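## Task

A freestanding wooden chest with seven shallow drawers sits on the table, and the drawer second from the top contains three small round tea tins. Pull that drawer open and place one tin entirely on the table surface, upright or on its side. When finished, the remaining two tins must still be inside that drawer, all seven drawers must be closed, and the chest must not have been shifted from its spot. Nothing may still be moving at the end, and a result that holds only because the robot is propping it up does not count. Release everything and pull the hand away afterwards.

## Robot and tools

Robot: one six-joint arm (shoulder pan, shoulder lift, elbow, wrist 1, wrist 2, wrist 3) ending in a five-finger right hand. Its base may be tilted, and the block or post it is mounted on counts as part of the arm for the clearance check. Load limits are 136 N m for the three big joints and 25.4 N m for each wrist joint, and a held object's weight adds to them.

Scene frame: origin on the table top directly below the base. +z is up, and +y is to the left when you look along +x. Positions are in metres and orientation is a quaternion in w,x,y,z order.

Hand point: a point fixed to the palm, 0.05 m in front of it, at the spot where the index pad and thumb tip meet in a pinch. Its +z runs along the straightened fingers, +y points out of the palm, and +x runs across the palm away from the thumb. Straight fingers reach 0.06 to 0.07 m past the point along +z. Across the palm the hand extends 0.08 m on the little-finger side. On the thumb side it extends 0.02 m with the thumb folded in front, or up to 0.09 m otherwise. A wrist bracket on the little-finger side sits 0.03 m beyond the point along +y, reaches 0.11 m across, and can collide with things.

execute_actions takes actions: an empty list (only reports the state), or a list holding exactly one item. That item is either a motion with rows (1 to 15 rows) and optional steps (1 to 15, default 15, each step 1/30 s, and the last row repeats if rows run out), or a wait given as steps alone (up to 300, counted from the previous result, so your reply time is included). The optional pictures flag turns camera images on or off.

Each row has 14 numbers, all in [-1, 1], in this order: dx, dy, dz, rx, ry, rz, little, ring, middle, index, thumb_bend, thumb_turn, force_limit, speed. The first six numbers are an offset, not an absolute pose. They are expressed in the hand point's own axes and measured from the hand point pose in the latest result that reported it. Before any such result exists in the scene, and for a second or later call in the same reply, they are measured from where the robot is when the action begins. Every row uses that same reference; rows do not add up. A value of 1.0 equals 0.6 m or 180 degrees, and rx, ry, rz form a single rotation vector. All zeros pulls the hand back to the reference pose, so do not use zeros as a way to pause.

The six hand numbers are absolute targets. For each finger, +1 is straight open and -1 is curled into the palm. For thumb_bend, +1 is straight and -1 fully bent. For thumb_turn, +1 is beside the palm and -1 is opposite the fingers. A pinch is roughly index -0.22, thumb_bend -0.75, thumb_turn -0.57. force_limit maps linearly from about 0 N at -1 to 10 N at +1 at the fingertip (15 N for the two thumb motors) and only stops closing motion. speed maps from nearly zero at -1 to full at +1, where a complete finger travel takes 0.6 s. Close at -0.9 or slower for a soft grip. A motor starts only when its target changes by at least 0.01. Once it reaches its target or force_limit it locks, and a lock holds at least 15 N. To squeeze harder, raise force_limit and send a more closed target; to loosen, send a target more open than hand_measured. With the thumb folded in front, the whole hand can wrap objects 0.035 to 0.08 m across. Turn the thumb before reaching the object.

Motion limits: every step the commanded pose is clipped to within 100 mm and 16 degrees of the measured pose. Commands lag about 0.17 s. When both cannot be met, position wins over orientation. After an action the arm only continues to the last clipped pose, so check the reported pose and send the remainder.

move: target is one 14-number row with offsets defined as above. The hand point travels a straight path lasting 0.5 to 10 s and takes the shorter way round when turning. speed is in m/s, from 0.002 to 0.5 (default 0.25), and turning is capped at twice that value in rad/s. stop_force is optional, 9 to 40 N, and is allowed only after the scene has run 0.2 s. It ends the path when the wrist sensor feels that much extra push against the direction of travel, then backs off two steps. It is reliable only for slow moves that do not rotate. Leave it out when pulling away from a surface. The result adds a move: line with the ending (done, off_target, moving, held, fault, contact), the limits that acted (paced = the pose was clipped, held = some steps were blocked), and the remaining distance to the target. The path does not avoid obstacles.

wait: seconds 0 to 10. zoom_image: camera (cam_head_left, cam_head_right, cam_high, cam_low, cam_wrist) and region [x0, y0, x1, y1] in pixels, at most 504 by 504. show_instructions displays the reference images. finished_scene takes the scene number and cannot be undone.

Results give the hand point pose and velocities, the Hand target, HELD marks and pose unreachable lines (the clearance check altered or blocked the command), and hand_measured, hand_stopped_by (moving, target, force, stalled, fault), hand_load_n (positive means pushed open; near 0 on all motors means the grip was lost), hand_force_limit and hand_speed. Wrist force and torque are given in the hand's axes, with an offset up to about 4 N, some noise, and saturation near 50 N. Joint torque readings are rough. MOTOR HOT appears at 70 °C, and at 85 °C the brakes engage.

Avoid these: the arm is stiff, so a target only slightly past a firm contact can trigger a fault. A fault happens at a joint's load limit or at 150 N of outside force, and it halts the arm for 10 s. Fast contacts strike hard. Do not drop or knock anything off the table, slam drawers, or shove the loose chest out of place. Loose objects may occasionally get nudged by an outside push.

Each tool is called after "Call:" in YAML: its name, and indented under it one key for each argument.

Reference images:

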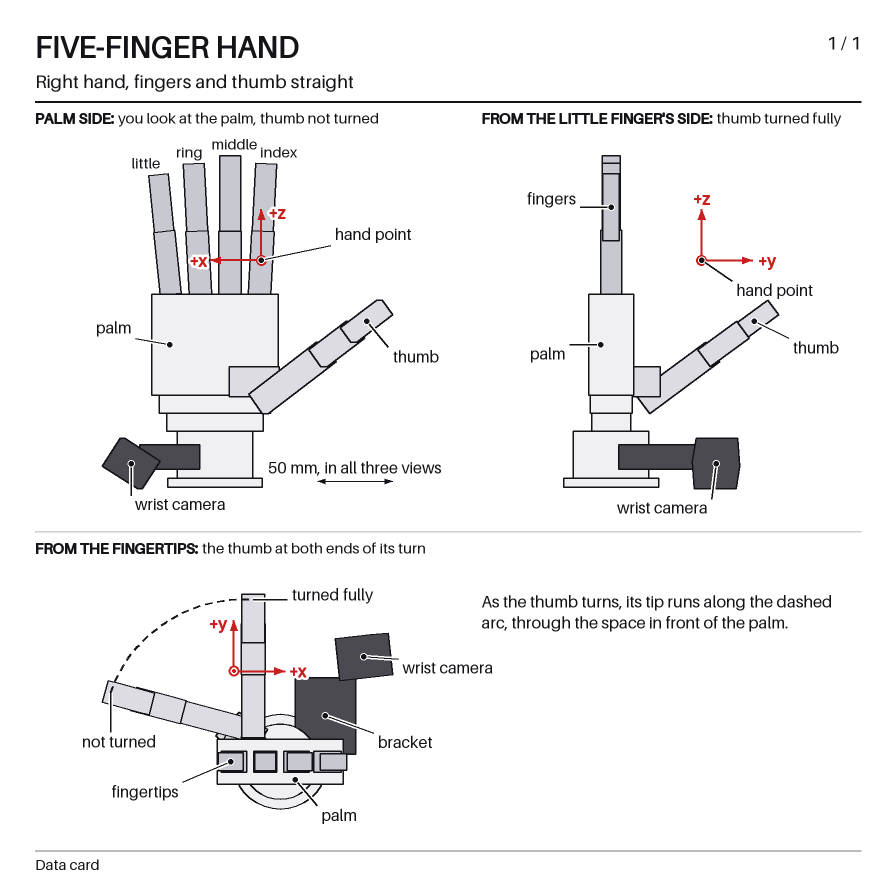

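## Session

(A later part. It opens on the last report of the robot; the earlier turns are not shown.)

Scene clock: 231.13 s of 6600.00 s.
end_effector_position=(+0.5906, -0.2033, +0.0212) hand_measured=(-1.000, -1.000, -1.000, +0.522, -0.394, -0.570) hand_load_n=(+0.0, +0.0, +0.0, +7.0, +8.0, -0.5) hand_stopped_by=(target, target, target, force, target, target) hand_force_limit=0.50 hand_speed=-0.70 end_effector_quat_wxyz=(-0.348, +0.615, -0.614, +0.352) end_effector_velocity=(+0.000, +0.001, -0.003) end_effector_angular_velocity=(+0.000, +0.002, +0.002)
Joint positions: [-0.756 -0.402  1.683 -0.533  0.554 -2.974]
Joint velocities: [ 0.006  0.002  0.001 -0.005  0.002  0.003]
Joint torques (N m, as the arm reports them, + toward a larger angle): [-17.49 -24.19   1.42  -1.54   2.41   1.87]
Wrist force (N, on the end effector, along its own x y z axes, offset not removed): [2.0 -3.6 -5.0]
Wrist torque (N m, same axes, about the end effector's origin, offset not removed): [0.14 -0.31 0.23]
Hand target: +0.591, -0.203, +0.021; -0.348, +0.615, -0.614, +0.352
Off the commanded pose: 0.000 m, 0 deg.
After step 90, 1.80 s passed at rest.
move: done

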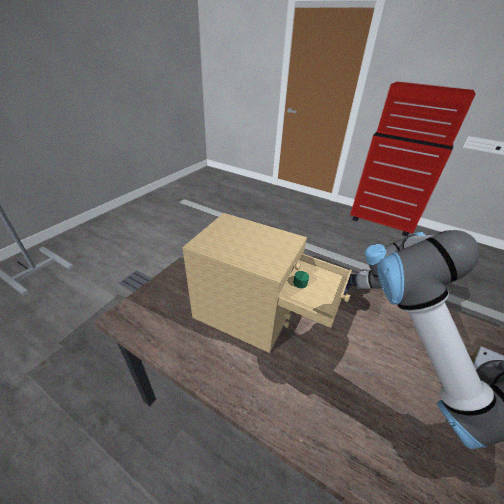

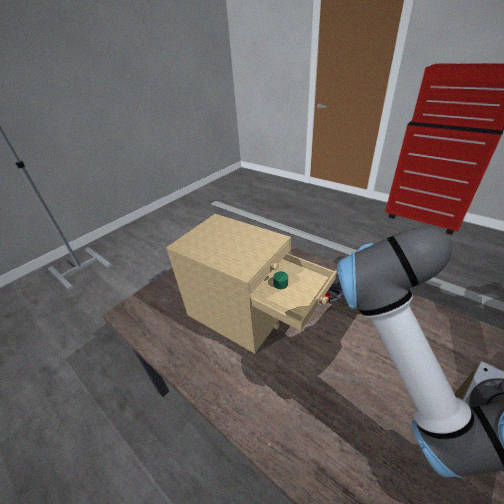

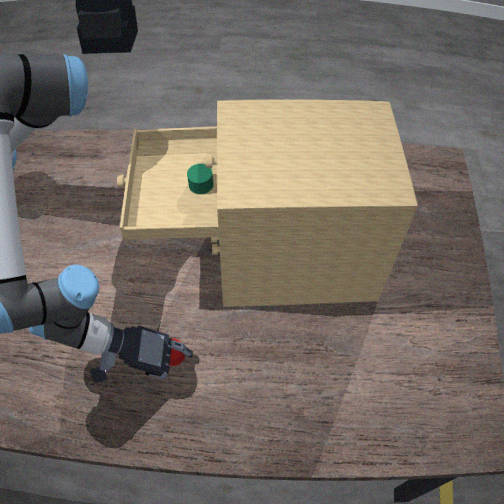

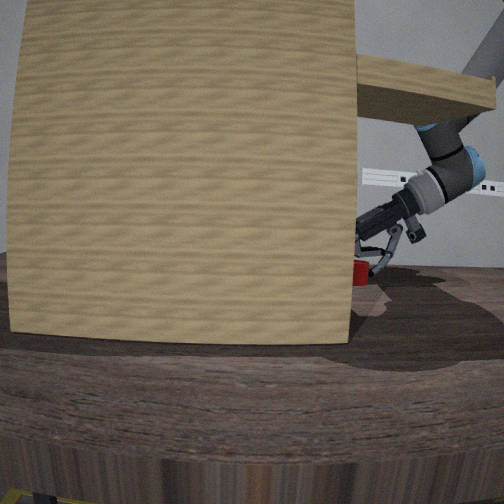

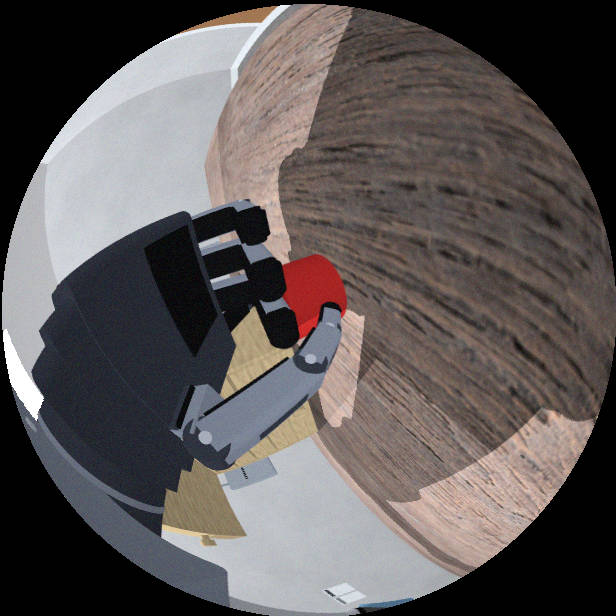

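Call:
move:
  target: [0,0,0,0,0,0,-1,-1,-1,1,-0.2,-0.57,0.5,0]

Call:
move:
  target: [0,-0.086,-0.051,0,0,0,-1,-1,-1,1,-0.2,-0.57,0.5,0]
  speed: 0.1

Call:
move:
  target: [-0.388,-0.108,-0.432,0,0,0,-1,-1,-1,1,-1,-0.57,0.5,0]

Scene clock: 246.20 s of 6600.00 s.
end_effector_position=(+0.5905, -0.2031, +0.0209) hand_measured=(-1.000, -1.000, -1.000, +1.000, -0.200, -0.570) hand_load_n=(+0.0, +0.0, +0.0, +0.0, +0.0, +0.0) hand_stopped_by=(target, target, target, target, target, target) hand_force_limit=0.50 hand_speed=0.00 end_effector_quat_wxyz=(-0.348, +0.615, -0.614, +0.351) end_effector_velocity=(-0.000, -0.000, +0.000) end_effector_angular_velocity=(-0.000, -0.000, +0.000)
Joint positions: [-0.756 -0.402  1.683 -0.533  0.554 -2.974]
Joint velocities: [-0.  0. -0.  0. -0. -0.]
Joint torques (N m, as the arm reports them, + toward a larger angle): [-49.01 -41.35 -29.42   1.11  -1.69  -2.31]
Wrist force (N, on the end effector, along its own x y z axes, offset not removed): [4.6 -1.9 -5.9]
Wrist torque (N m, same axes, about the end effector's origin, offset not removed): [0.04 -0.32 0.09]
Hand target: +0.591, -0.203, +0.021; -0.348, +0.615, -0.614, +0.352
Off the commanded pose: 0.000 m, 0 deg.
After step 90, 11.37 s passed at rest.
move: done

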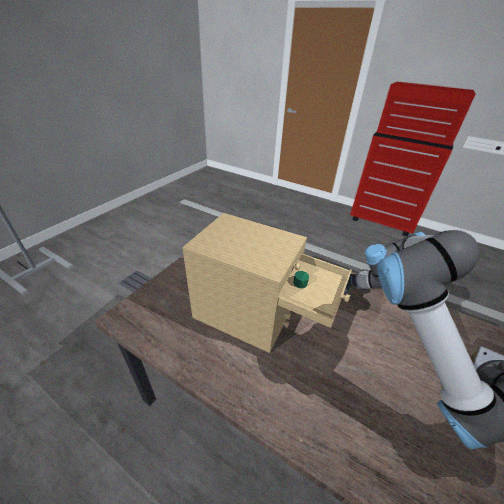

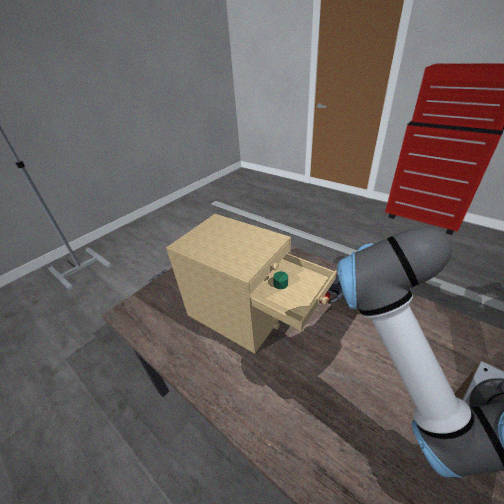

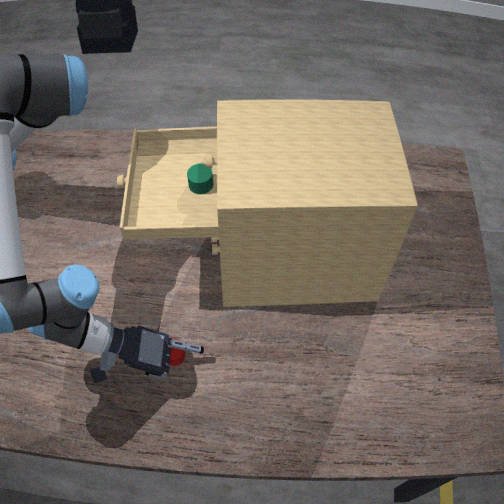

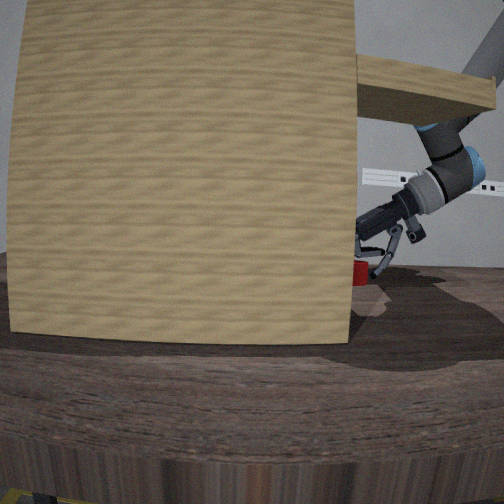

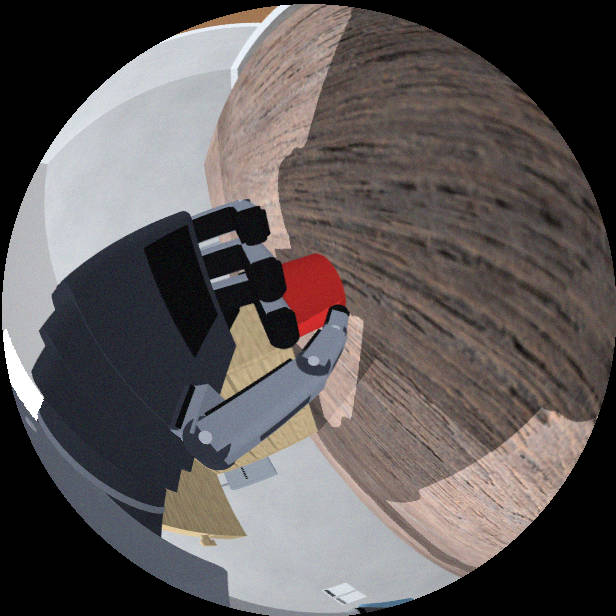

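Scene clock: 247.30 s of 6600.00 s.
end_effector_position=(+0.5906, -0.2027, +0.0808) hand_measured=(-1.000, -1.000, -1.000, +1.000, -0.200, -0.570) hand_load_n=(+0.0, +0.0, +0.0, +0.0, +0.0, +0.0) hand_stopped_by=(target, target, target, target, target, target) hand_force_limit=0.50 hand_speed=0.00 end_effector_quat_wxyz=(-0.348, +0.615, -0.614, +0.351) end_effector_velocity=(+0.001, +0.000, +0.003) end_effector_angular_velocity=(-0.003, -0.001, +0.002)
Joint positions: [-0.822 -0.466  1.646 -0.354  0.507 -3.066]
Joint velocities: [-0.002 -0.004 -0.003  0.008 -0.001 -0.005]
Joint torques (N m, as the arm reports them, + toward a larger angle): [-48.29 -39.61 -30.21   1.08  -1.62  -2.1 ]
Wrist force (N, on the end effector, along its own x y z axes, offset not removed): [0.9 -2.5 -0.1]
Wrist torque (N m, same axes, about the end effector's origin, offset not removed): [-0.09 0.01 -0.10]
Hand target: +0.591, -0.203, +0.081; -0.348, +0.615, -0.614, +0.351
Off the commanded pose: 0.000 m, 0 deg.
move: done

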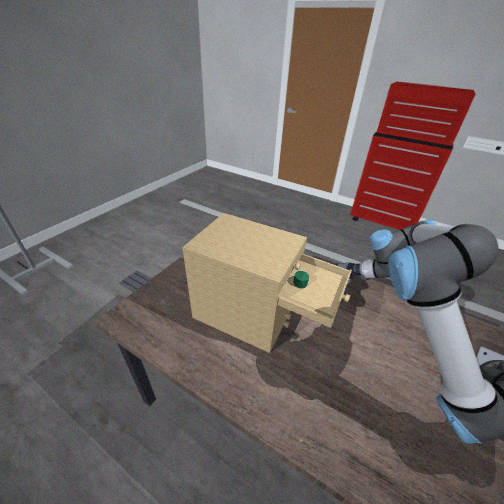

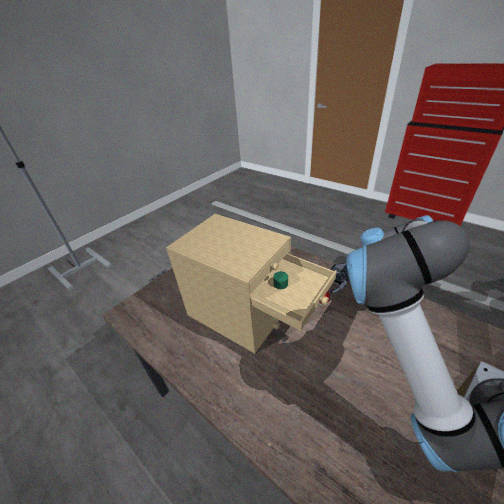

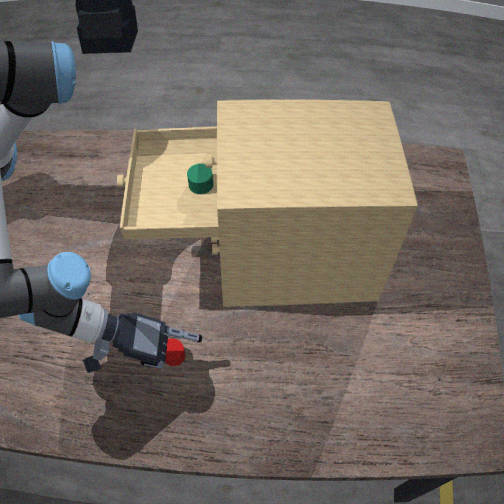

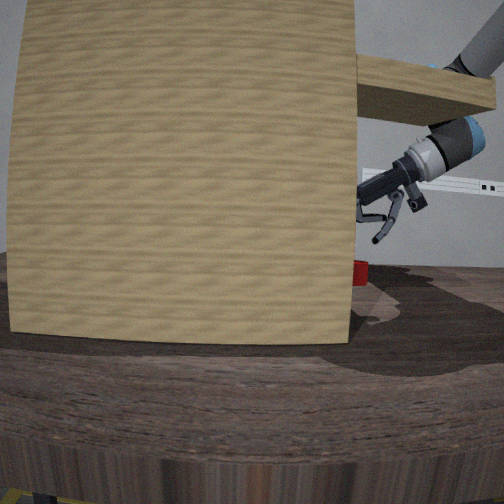

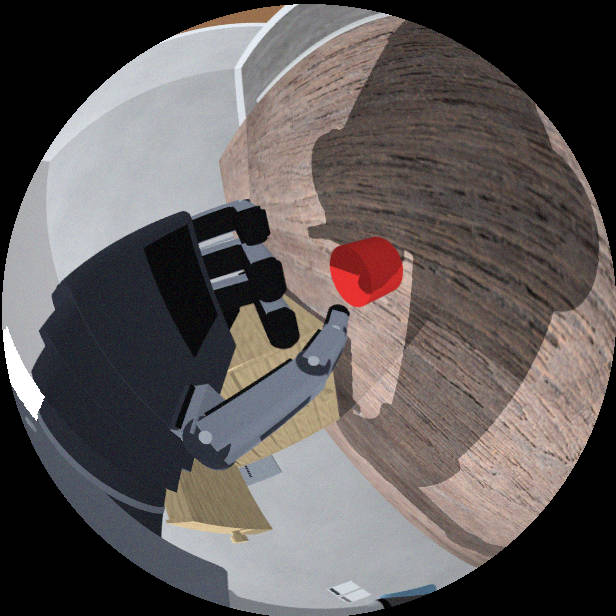

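Scene clock: 249.47 s of 6600.00 s.
end_effector_position=(+0.4017, +0.0316, +0.2677) hand_measured=(-1.000, -1.000, -1.000, +1.000, -1.000, -0.570) hand_load_n=(+0.0, +0.0, +0.0, +0.0, +0.0, +0.0) hand_stopped_by=(target, target, target, target, target, target) hand_force_limit=0.50 hand_speed=0.00 end_effector_quat_wxyz=(-0.349, +0.614, -0.614, +0.352) end_effector_velocity=(-0.002, -0.000, +0.001) end_effector_angular_velocity=(+0.005, +0.008, +0.009)
Joint positions: [-1.229 -1.146  2.216  0.619  0.367 -4.004]
Joint velocities: [-0.006  0.016 -0.002  0.037  0.    -0.05 ]
Joint torques (N m, as the arm reports them, + toward a larger angle): [-33.87   2.63 -34.09   3.11   1.02  -2.5 ]
Wrist force (N, on the end effector, along its own x y z axes, offset not removed): [0.5 -1.4 0.1]
Wrist torque (N m, same axes, about the end effector's origin, offset not removed): [-0.34 -0.11 0.12]
Hand target: +0.401, +0.032, +0.268; -0.349, +0.615, -0.614, +0.352
Off the commanded pose: 0.001 m, 0 deg.
move: done

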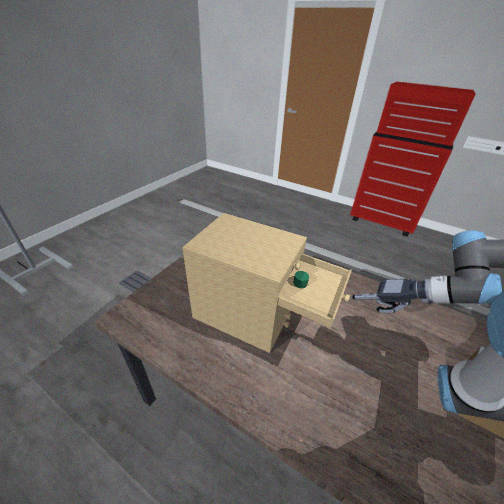

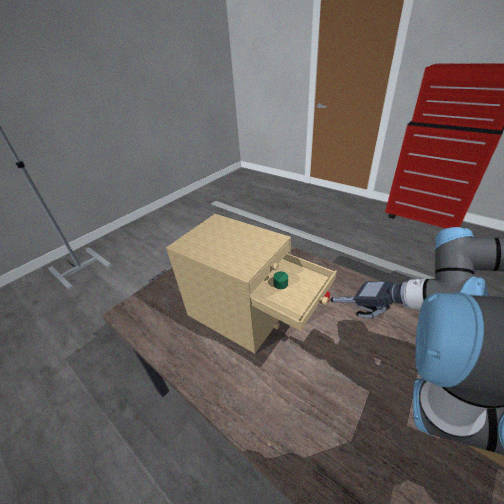

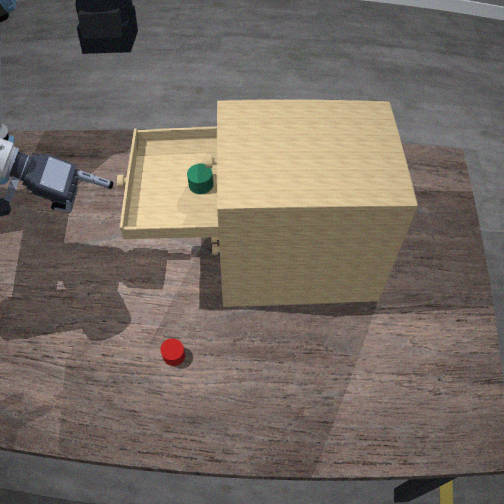

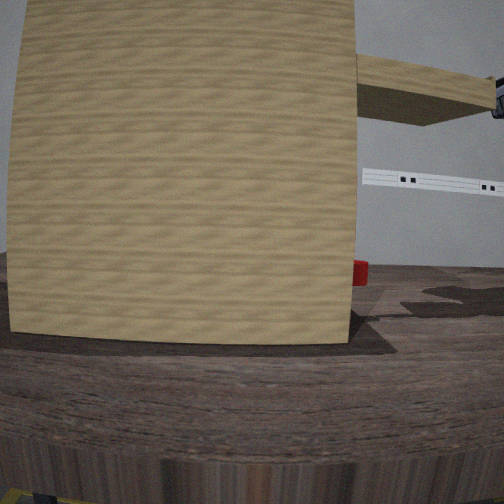

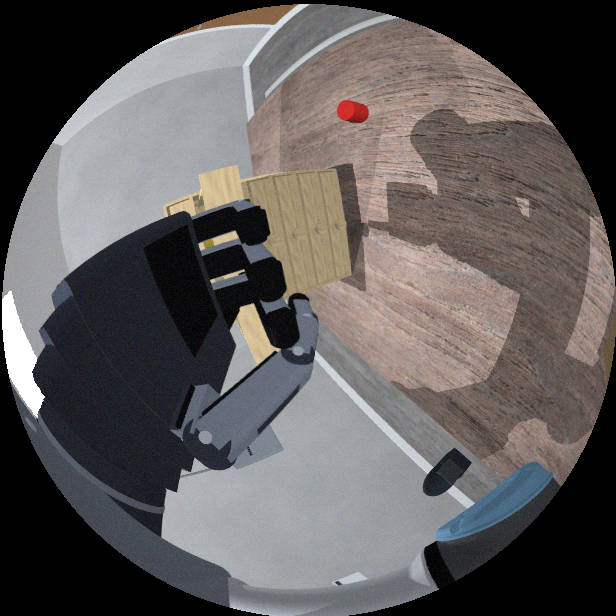

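Call:
move:
  target: [0.042,-0.017,0.029,0,0,0,-1,-1,-1,1,-1,-0.57,0.5,0]
  speed: 0.08

Call:
zoom_image:
  camera: "cam_high"
  region: [40,110,200,270]

Call:
zoom_image:
  camera: "cam_head_left"
  region: [290,230,410,350]

Scene clock: 257.53 s of 6600.00 s.
end_effector_position=(+0.4216, +0.0065, +0.2678) hand_measured=(-1.000, -1.000, -1.000, +1.000, -1.000, -0.570) hand_load_n=(+0.0, +0.0, +0.0, +0.0, +0.0, +0.0) hand_stopped_by=(target, target, target, target, target, target) hand_force_limit=0.50 hand_speed=0.00 end_effector_quat_wxyz=(-0.349, +0.614, -0.614, +0.352) end_effector_velocity=(+0.002, -0.001, -0.001) end_effector_angular_velocity=(+0.000, -0.000, -0.002)
Joint positions: [-1.185 -1.089  2.133  0.53   0.364 -3.88 ]
Joint velocities: [ 0.005  0.001 -0.004 -0.012  0.001  0.017]
Joint torques (N m, as the arm reports them, + toward a larger angle): [ -3.34   1.09 -31.29  -0.31   1.04   2.12]
Wrist force (N, on the end effector, along its own x y z axes, offset not removed): [1.2 -0.5 -1.4]
Wrist torque (N m, same axes, about the end effector's origin, offset not removed): [0.13 -0.10 0.25]
Hand target: +0.422, +0.006, +0.268; -0.349, +0.614, -0.614, +0.352
Off the commanded pose: 0.000 m, 0 deg.
After step 90, 4.17 s passed at rest.
move: done

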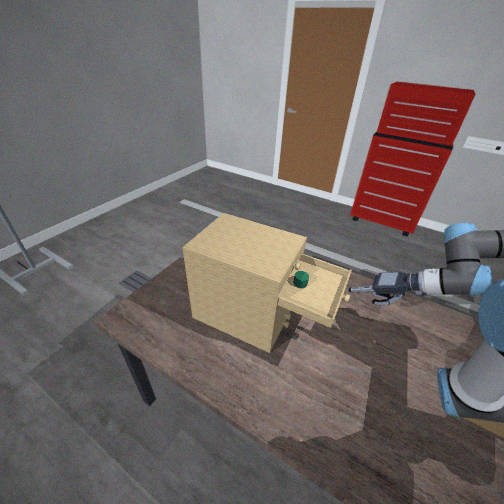

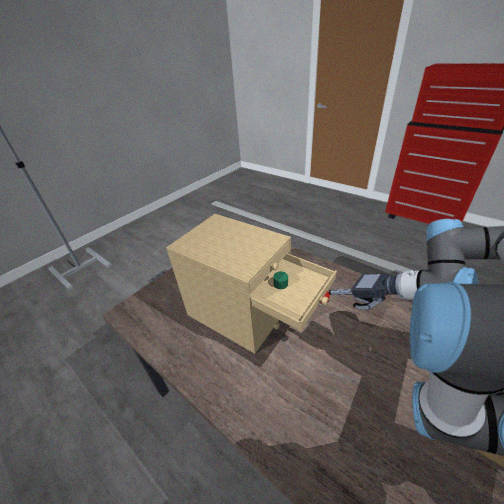

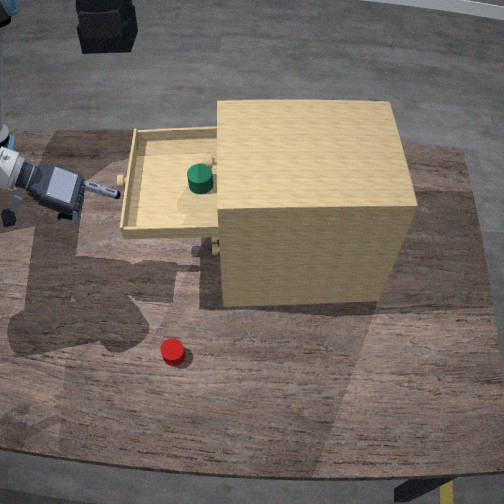

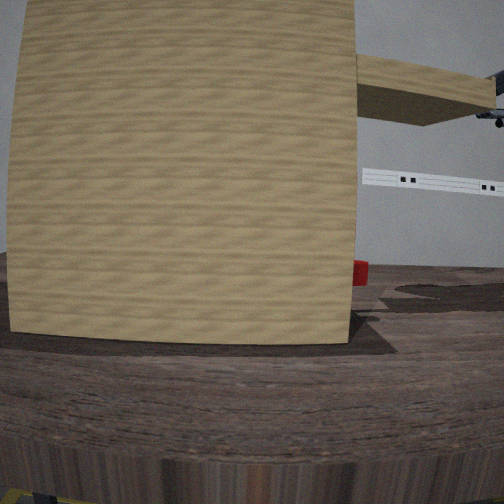

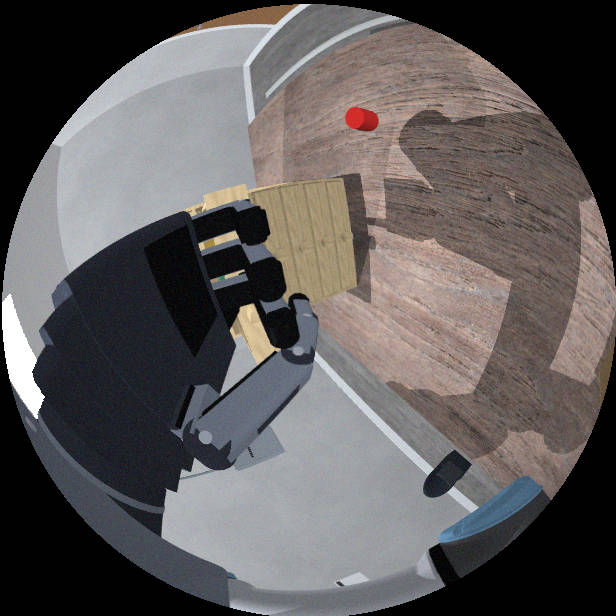

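Region (40, 110, 200, 270) of cam_high's 504x504 image, scaled by 3.150, with more detail than that image has.

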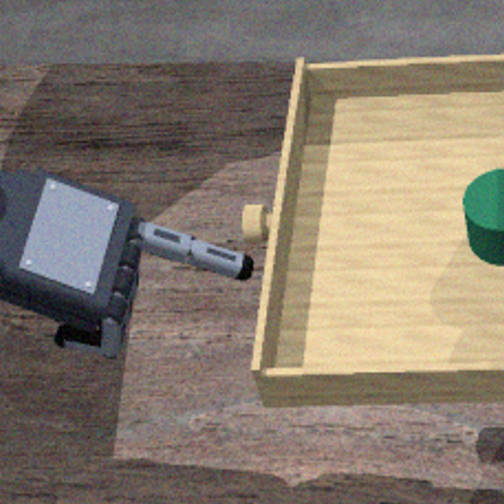

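Region (290, 230, 410, 350) of cam_head_left's 504x504 image, scaled by 4.200, with more detail than that image has.

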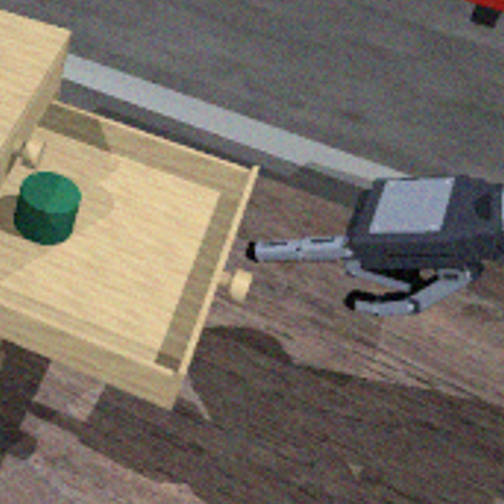

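Call:
move:
  target: [0,-0.153,0.258,0,0,0,-1,-1,-1,1,-1,-0.57,0.5,0]
  speed: 0.06
  stop_force: 15

Call:
move:
  target: [0,-0.0255,0.043,0,0,0,-1,-1,-1,1,-1,-0.57,0.5,0]
  speed: 0.008
  stop_force: 9

Call:
zoom_image:
  camera: "cam_high"
  region: [120,100,280,260]

Scene clock: 268.60 s of 6600.00 s.
end_effector_position=(+0.6009, +0.0059, +0.2675) hand_measured=(-1.000, -1.000, -1.000, +1.000, -1.000, -0.570) hand_load_n=(+0.0, +0.0, +0.0, -0.5, +0.0, +0.0) hand_stopped_by=(target, target, target, target, target, target) hand_force_limit=0.50 hand_speed=0.00 end_effector_quat_wxyz=(-0.348, +0.615, -0.614, +0.352) end_effector_velocity=(+0.002, -0.000, -0.001) end_effector_angular_velocity=(+0.002, +0.001, -0.001)
Joint positions: [-0.781 -1.026  1.725  0.076  0.536 -3.006]
Joint velocities: [ 0.004  0.005 -0.006 -0.001  0.003  0.006]
Joint torques (N m, as the arm reports them, + toward a larger angle): [-14.67  -7.64 -34.19  -2.1    2.39   2.65]
Wrist force (N, on the end effector, along its own x y z axes, offset not removed): [1.7 -0.6 -2.8]
Wrist torque (N m, same axes, about the end effector's origin, offset not removed): [0.04 -0.27 0.23]
Hand target: +0.601, +0.006, +0.268; -0.348, +0.615, -0.614, +0.352
Off the commanded pose: 0.001 m, 0 deg.
After step 90, 4.67 s passed at rest.
move: done

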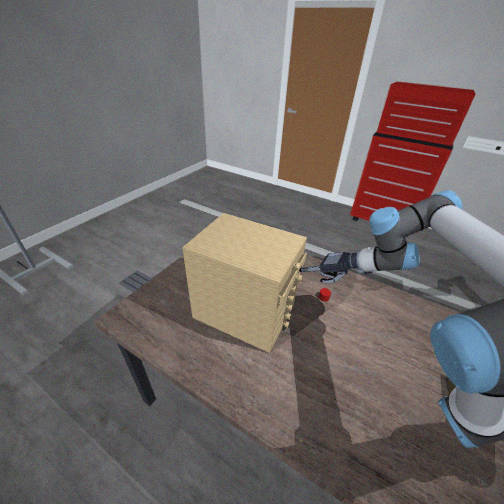

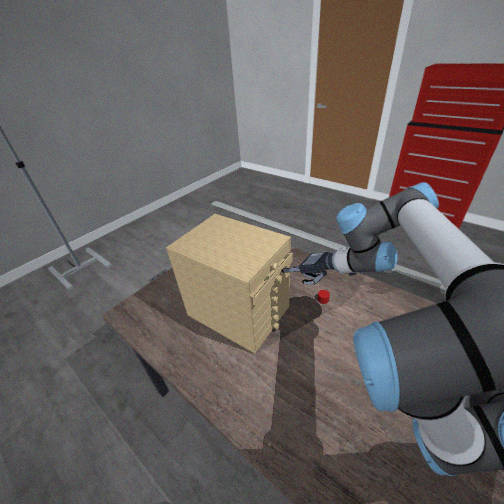

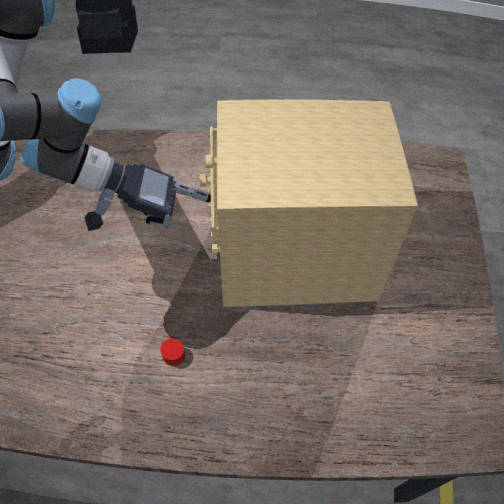

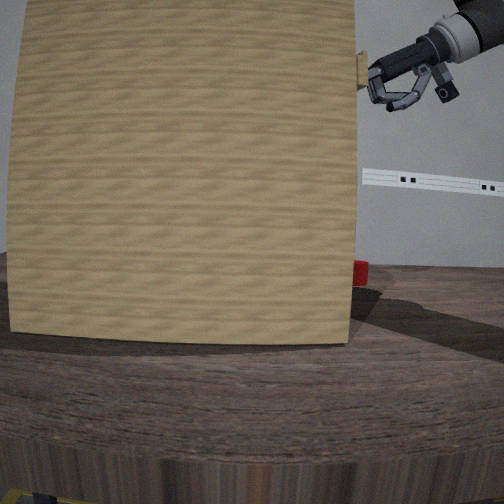

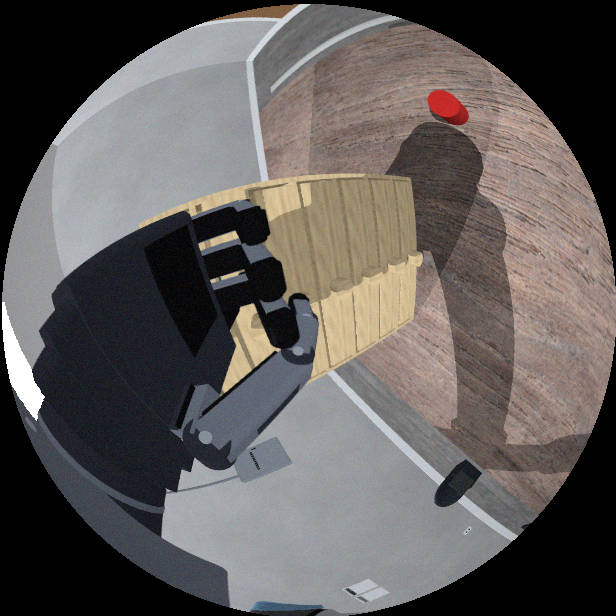

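Scene clock: 270.77 s of 6600.00 s.
end_effector_position=(+0.6153, +0.0059, +0.2673) hand_measured=(-1.000, -1.000, -1.000, +1.000, -1.000, -0.570) hand_load_n=(+0.0, +0.0, +0.0, -1.5, +0.0, +0.0) hand_stopped_by=(target, target, target, target, target, target) hand_force_limit=0.50 hand_speed=0.00 end_effector_quat_wxyz=(-0.348, +0.615, -0.614, +0.352) end_effector_velocity=(-0.003, +0.001, -0.001) end_effector_angular_velocity=(-0.001, +0.001, +0.003)
Joint positions: [-0.759 -1.008  1.687  0.071  0.552 -2.977]
Joint velocities: [-0.002 -0.003  0.008 -0.    -0.004 -0.007]
Joint torques (N m, as the arm reports them, + toward a larger angle): [-39.76 -20.85  -7.07  -2.45  -0.47  -2.37]
Wrist force (N, on the end effector, along its own x y z axes, offset not removed): [0.7 0.7 -18.5]
Wrist torque (N m, same axes, about the end effector's origin, offset not removed): [0.97 -0.11 -0.17]
Hand target: +0.615, +0.006, +0.268; -0.348, +0.615, -0.614, +0.352
Off the commanded pose: 0.016 m, 0 deg.
move: contact

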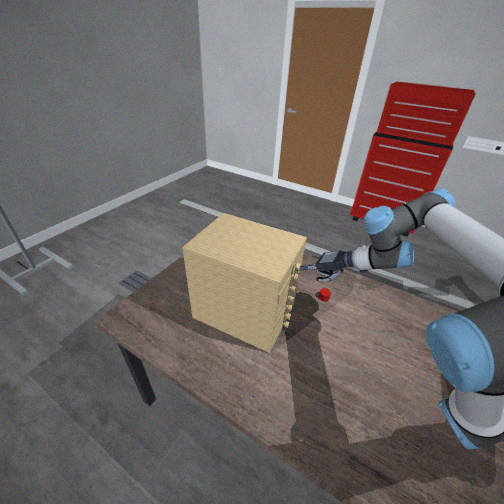

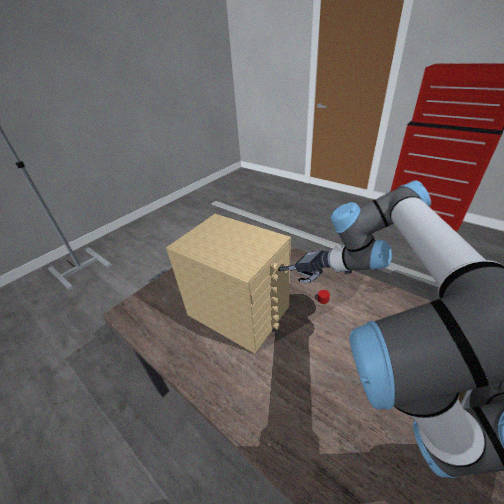

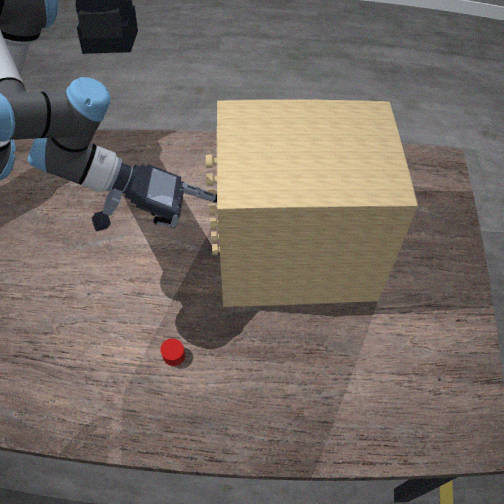

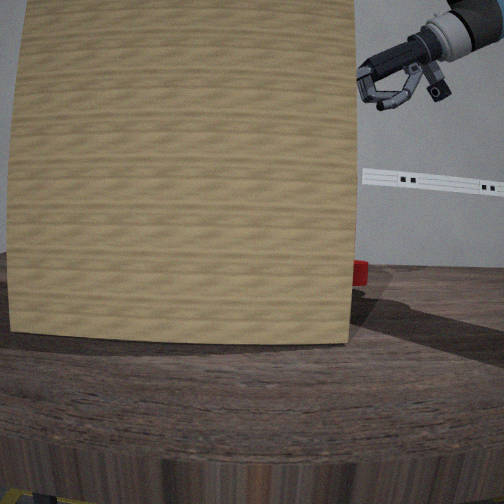

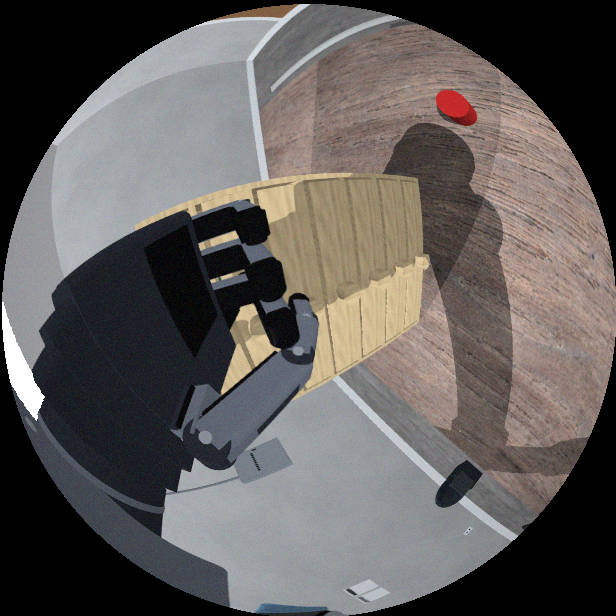

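Region (120, 100, 280, 260) of cam_high's 504x504 image, scaled by 3.150, with more detail than that image has.

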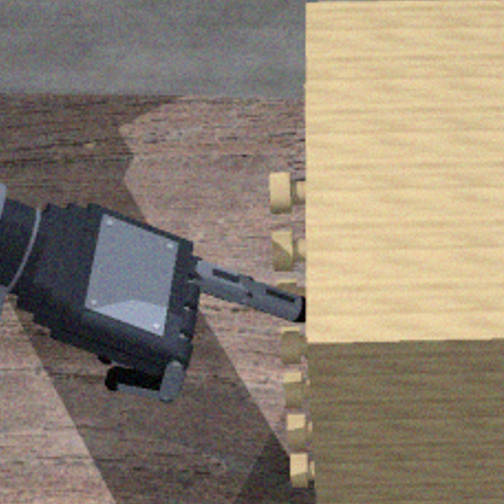

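Call:
move:
  target: [0,0.085,-0.143,0,0,0,-1,-1,-1,1,-1,-0.57,0.5,0]

Call:
finished_scene:
  scene: 1

Scene clock: 275.73 s of 6600.00 s.
end_effector_position=(+0.5159, +0.0064, +0.2674) hand_measured=(-1.000, -1.000, -1.000, +1.000, -1.000, -0.570) hand_load_n=(+0.0, +0.0, +0.0, +0.0, +0.0, +0.0) hand_stopped_by=(target, target, target, target, target, target) hand_force_limit=0.50 hand_speed=0.00 end_effector_quat_wxyz=(-0.349, +0.614, -0.614, +0.352) end_effector_velocity=(-0.002, -0.000, -0.000) end_effector_angular_velocity=(+0.001, +0.004, +0.000)
Joint positions: [-0.937 -1.105  1.927  0.182  0.437 -3.264]
Joint velocities: [-0.004  0.002  0.001  0.014 -0.002 -0.017]
Joint torques (N m, as the arm reports them, + toward a larger angle): [-38.12  -4.41  -5.14   1.58  -1.94  -1.98]
Wrist force (N, on the end effector, along its own x y z axes, offset not removed): [1.4 2.4 -1.8]
Wrist torque (N m, same axes, about the end effector's origin, offset not removed): [0.55 0.05 0.18]
Hand target: +0.516, +0.006, +0.267; -0.348, +0.615, -0.614, +0.352
Off the commanded pose: 0.000 m, 0 deg.
After step 90, 0.90 s passed at rest.
move: done

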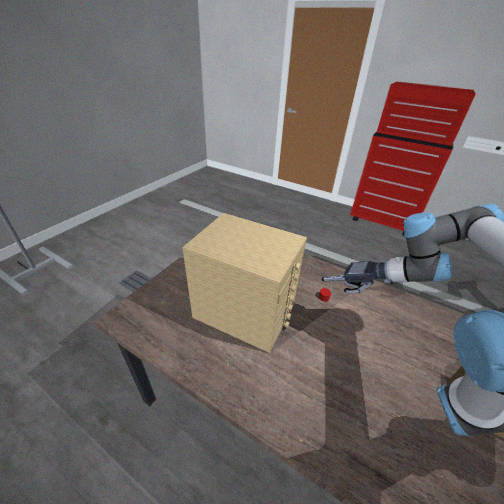

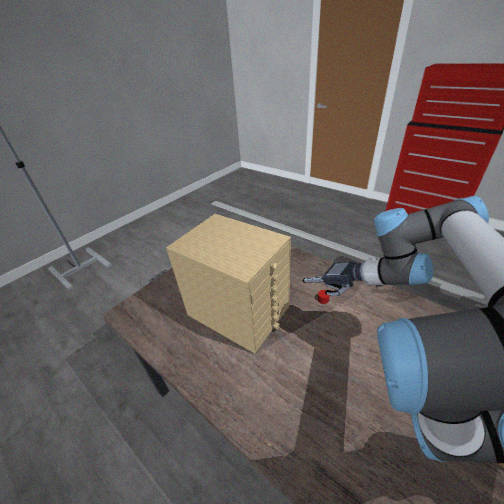

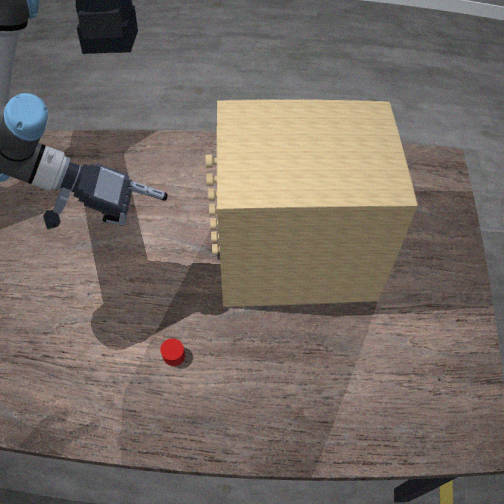

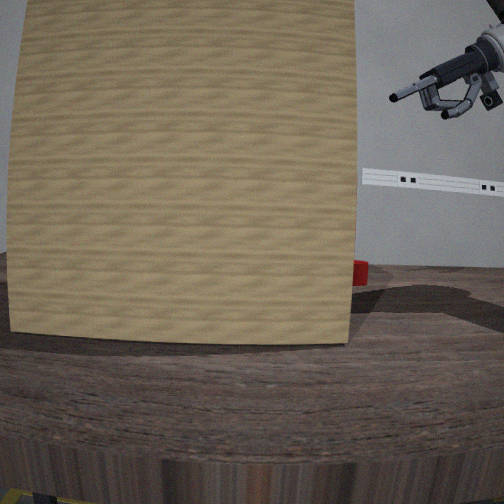

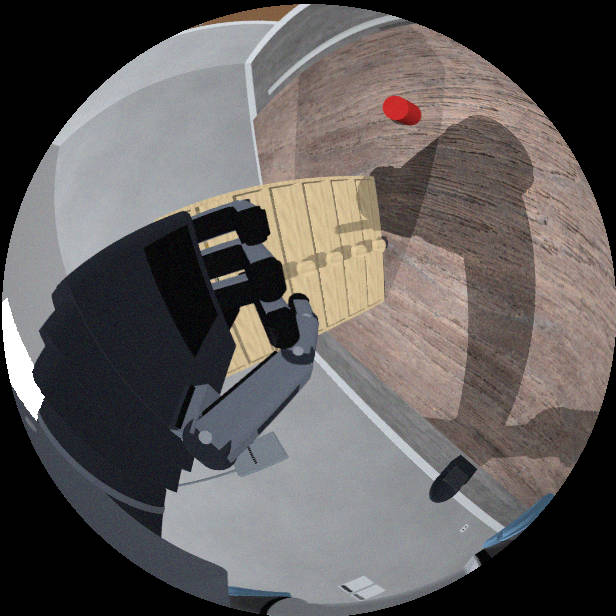

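The scene is finished: the task was done.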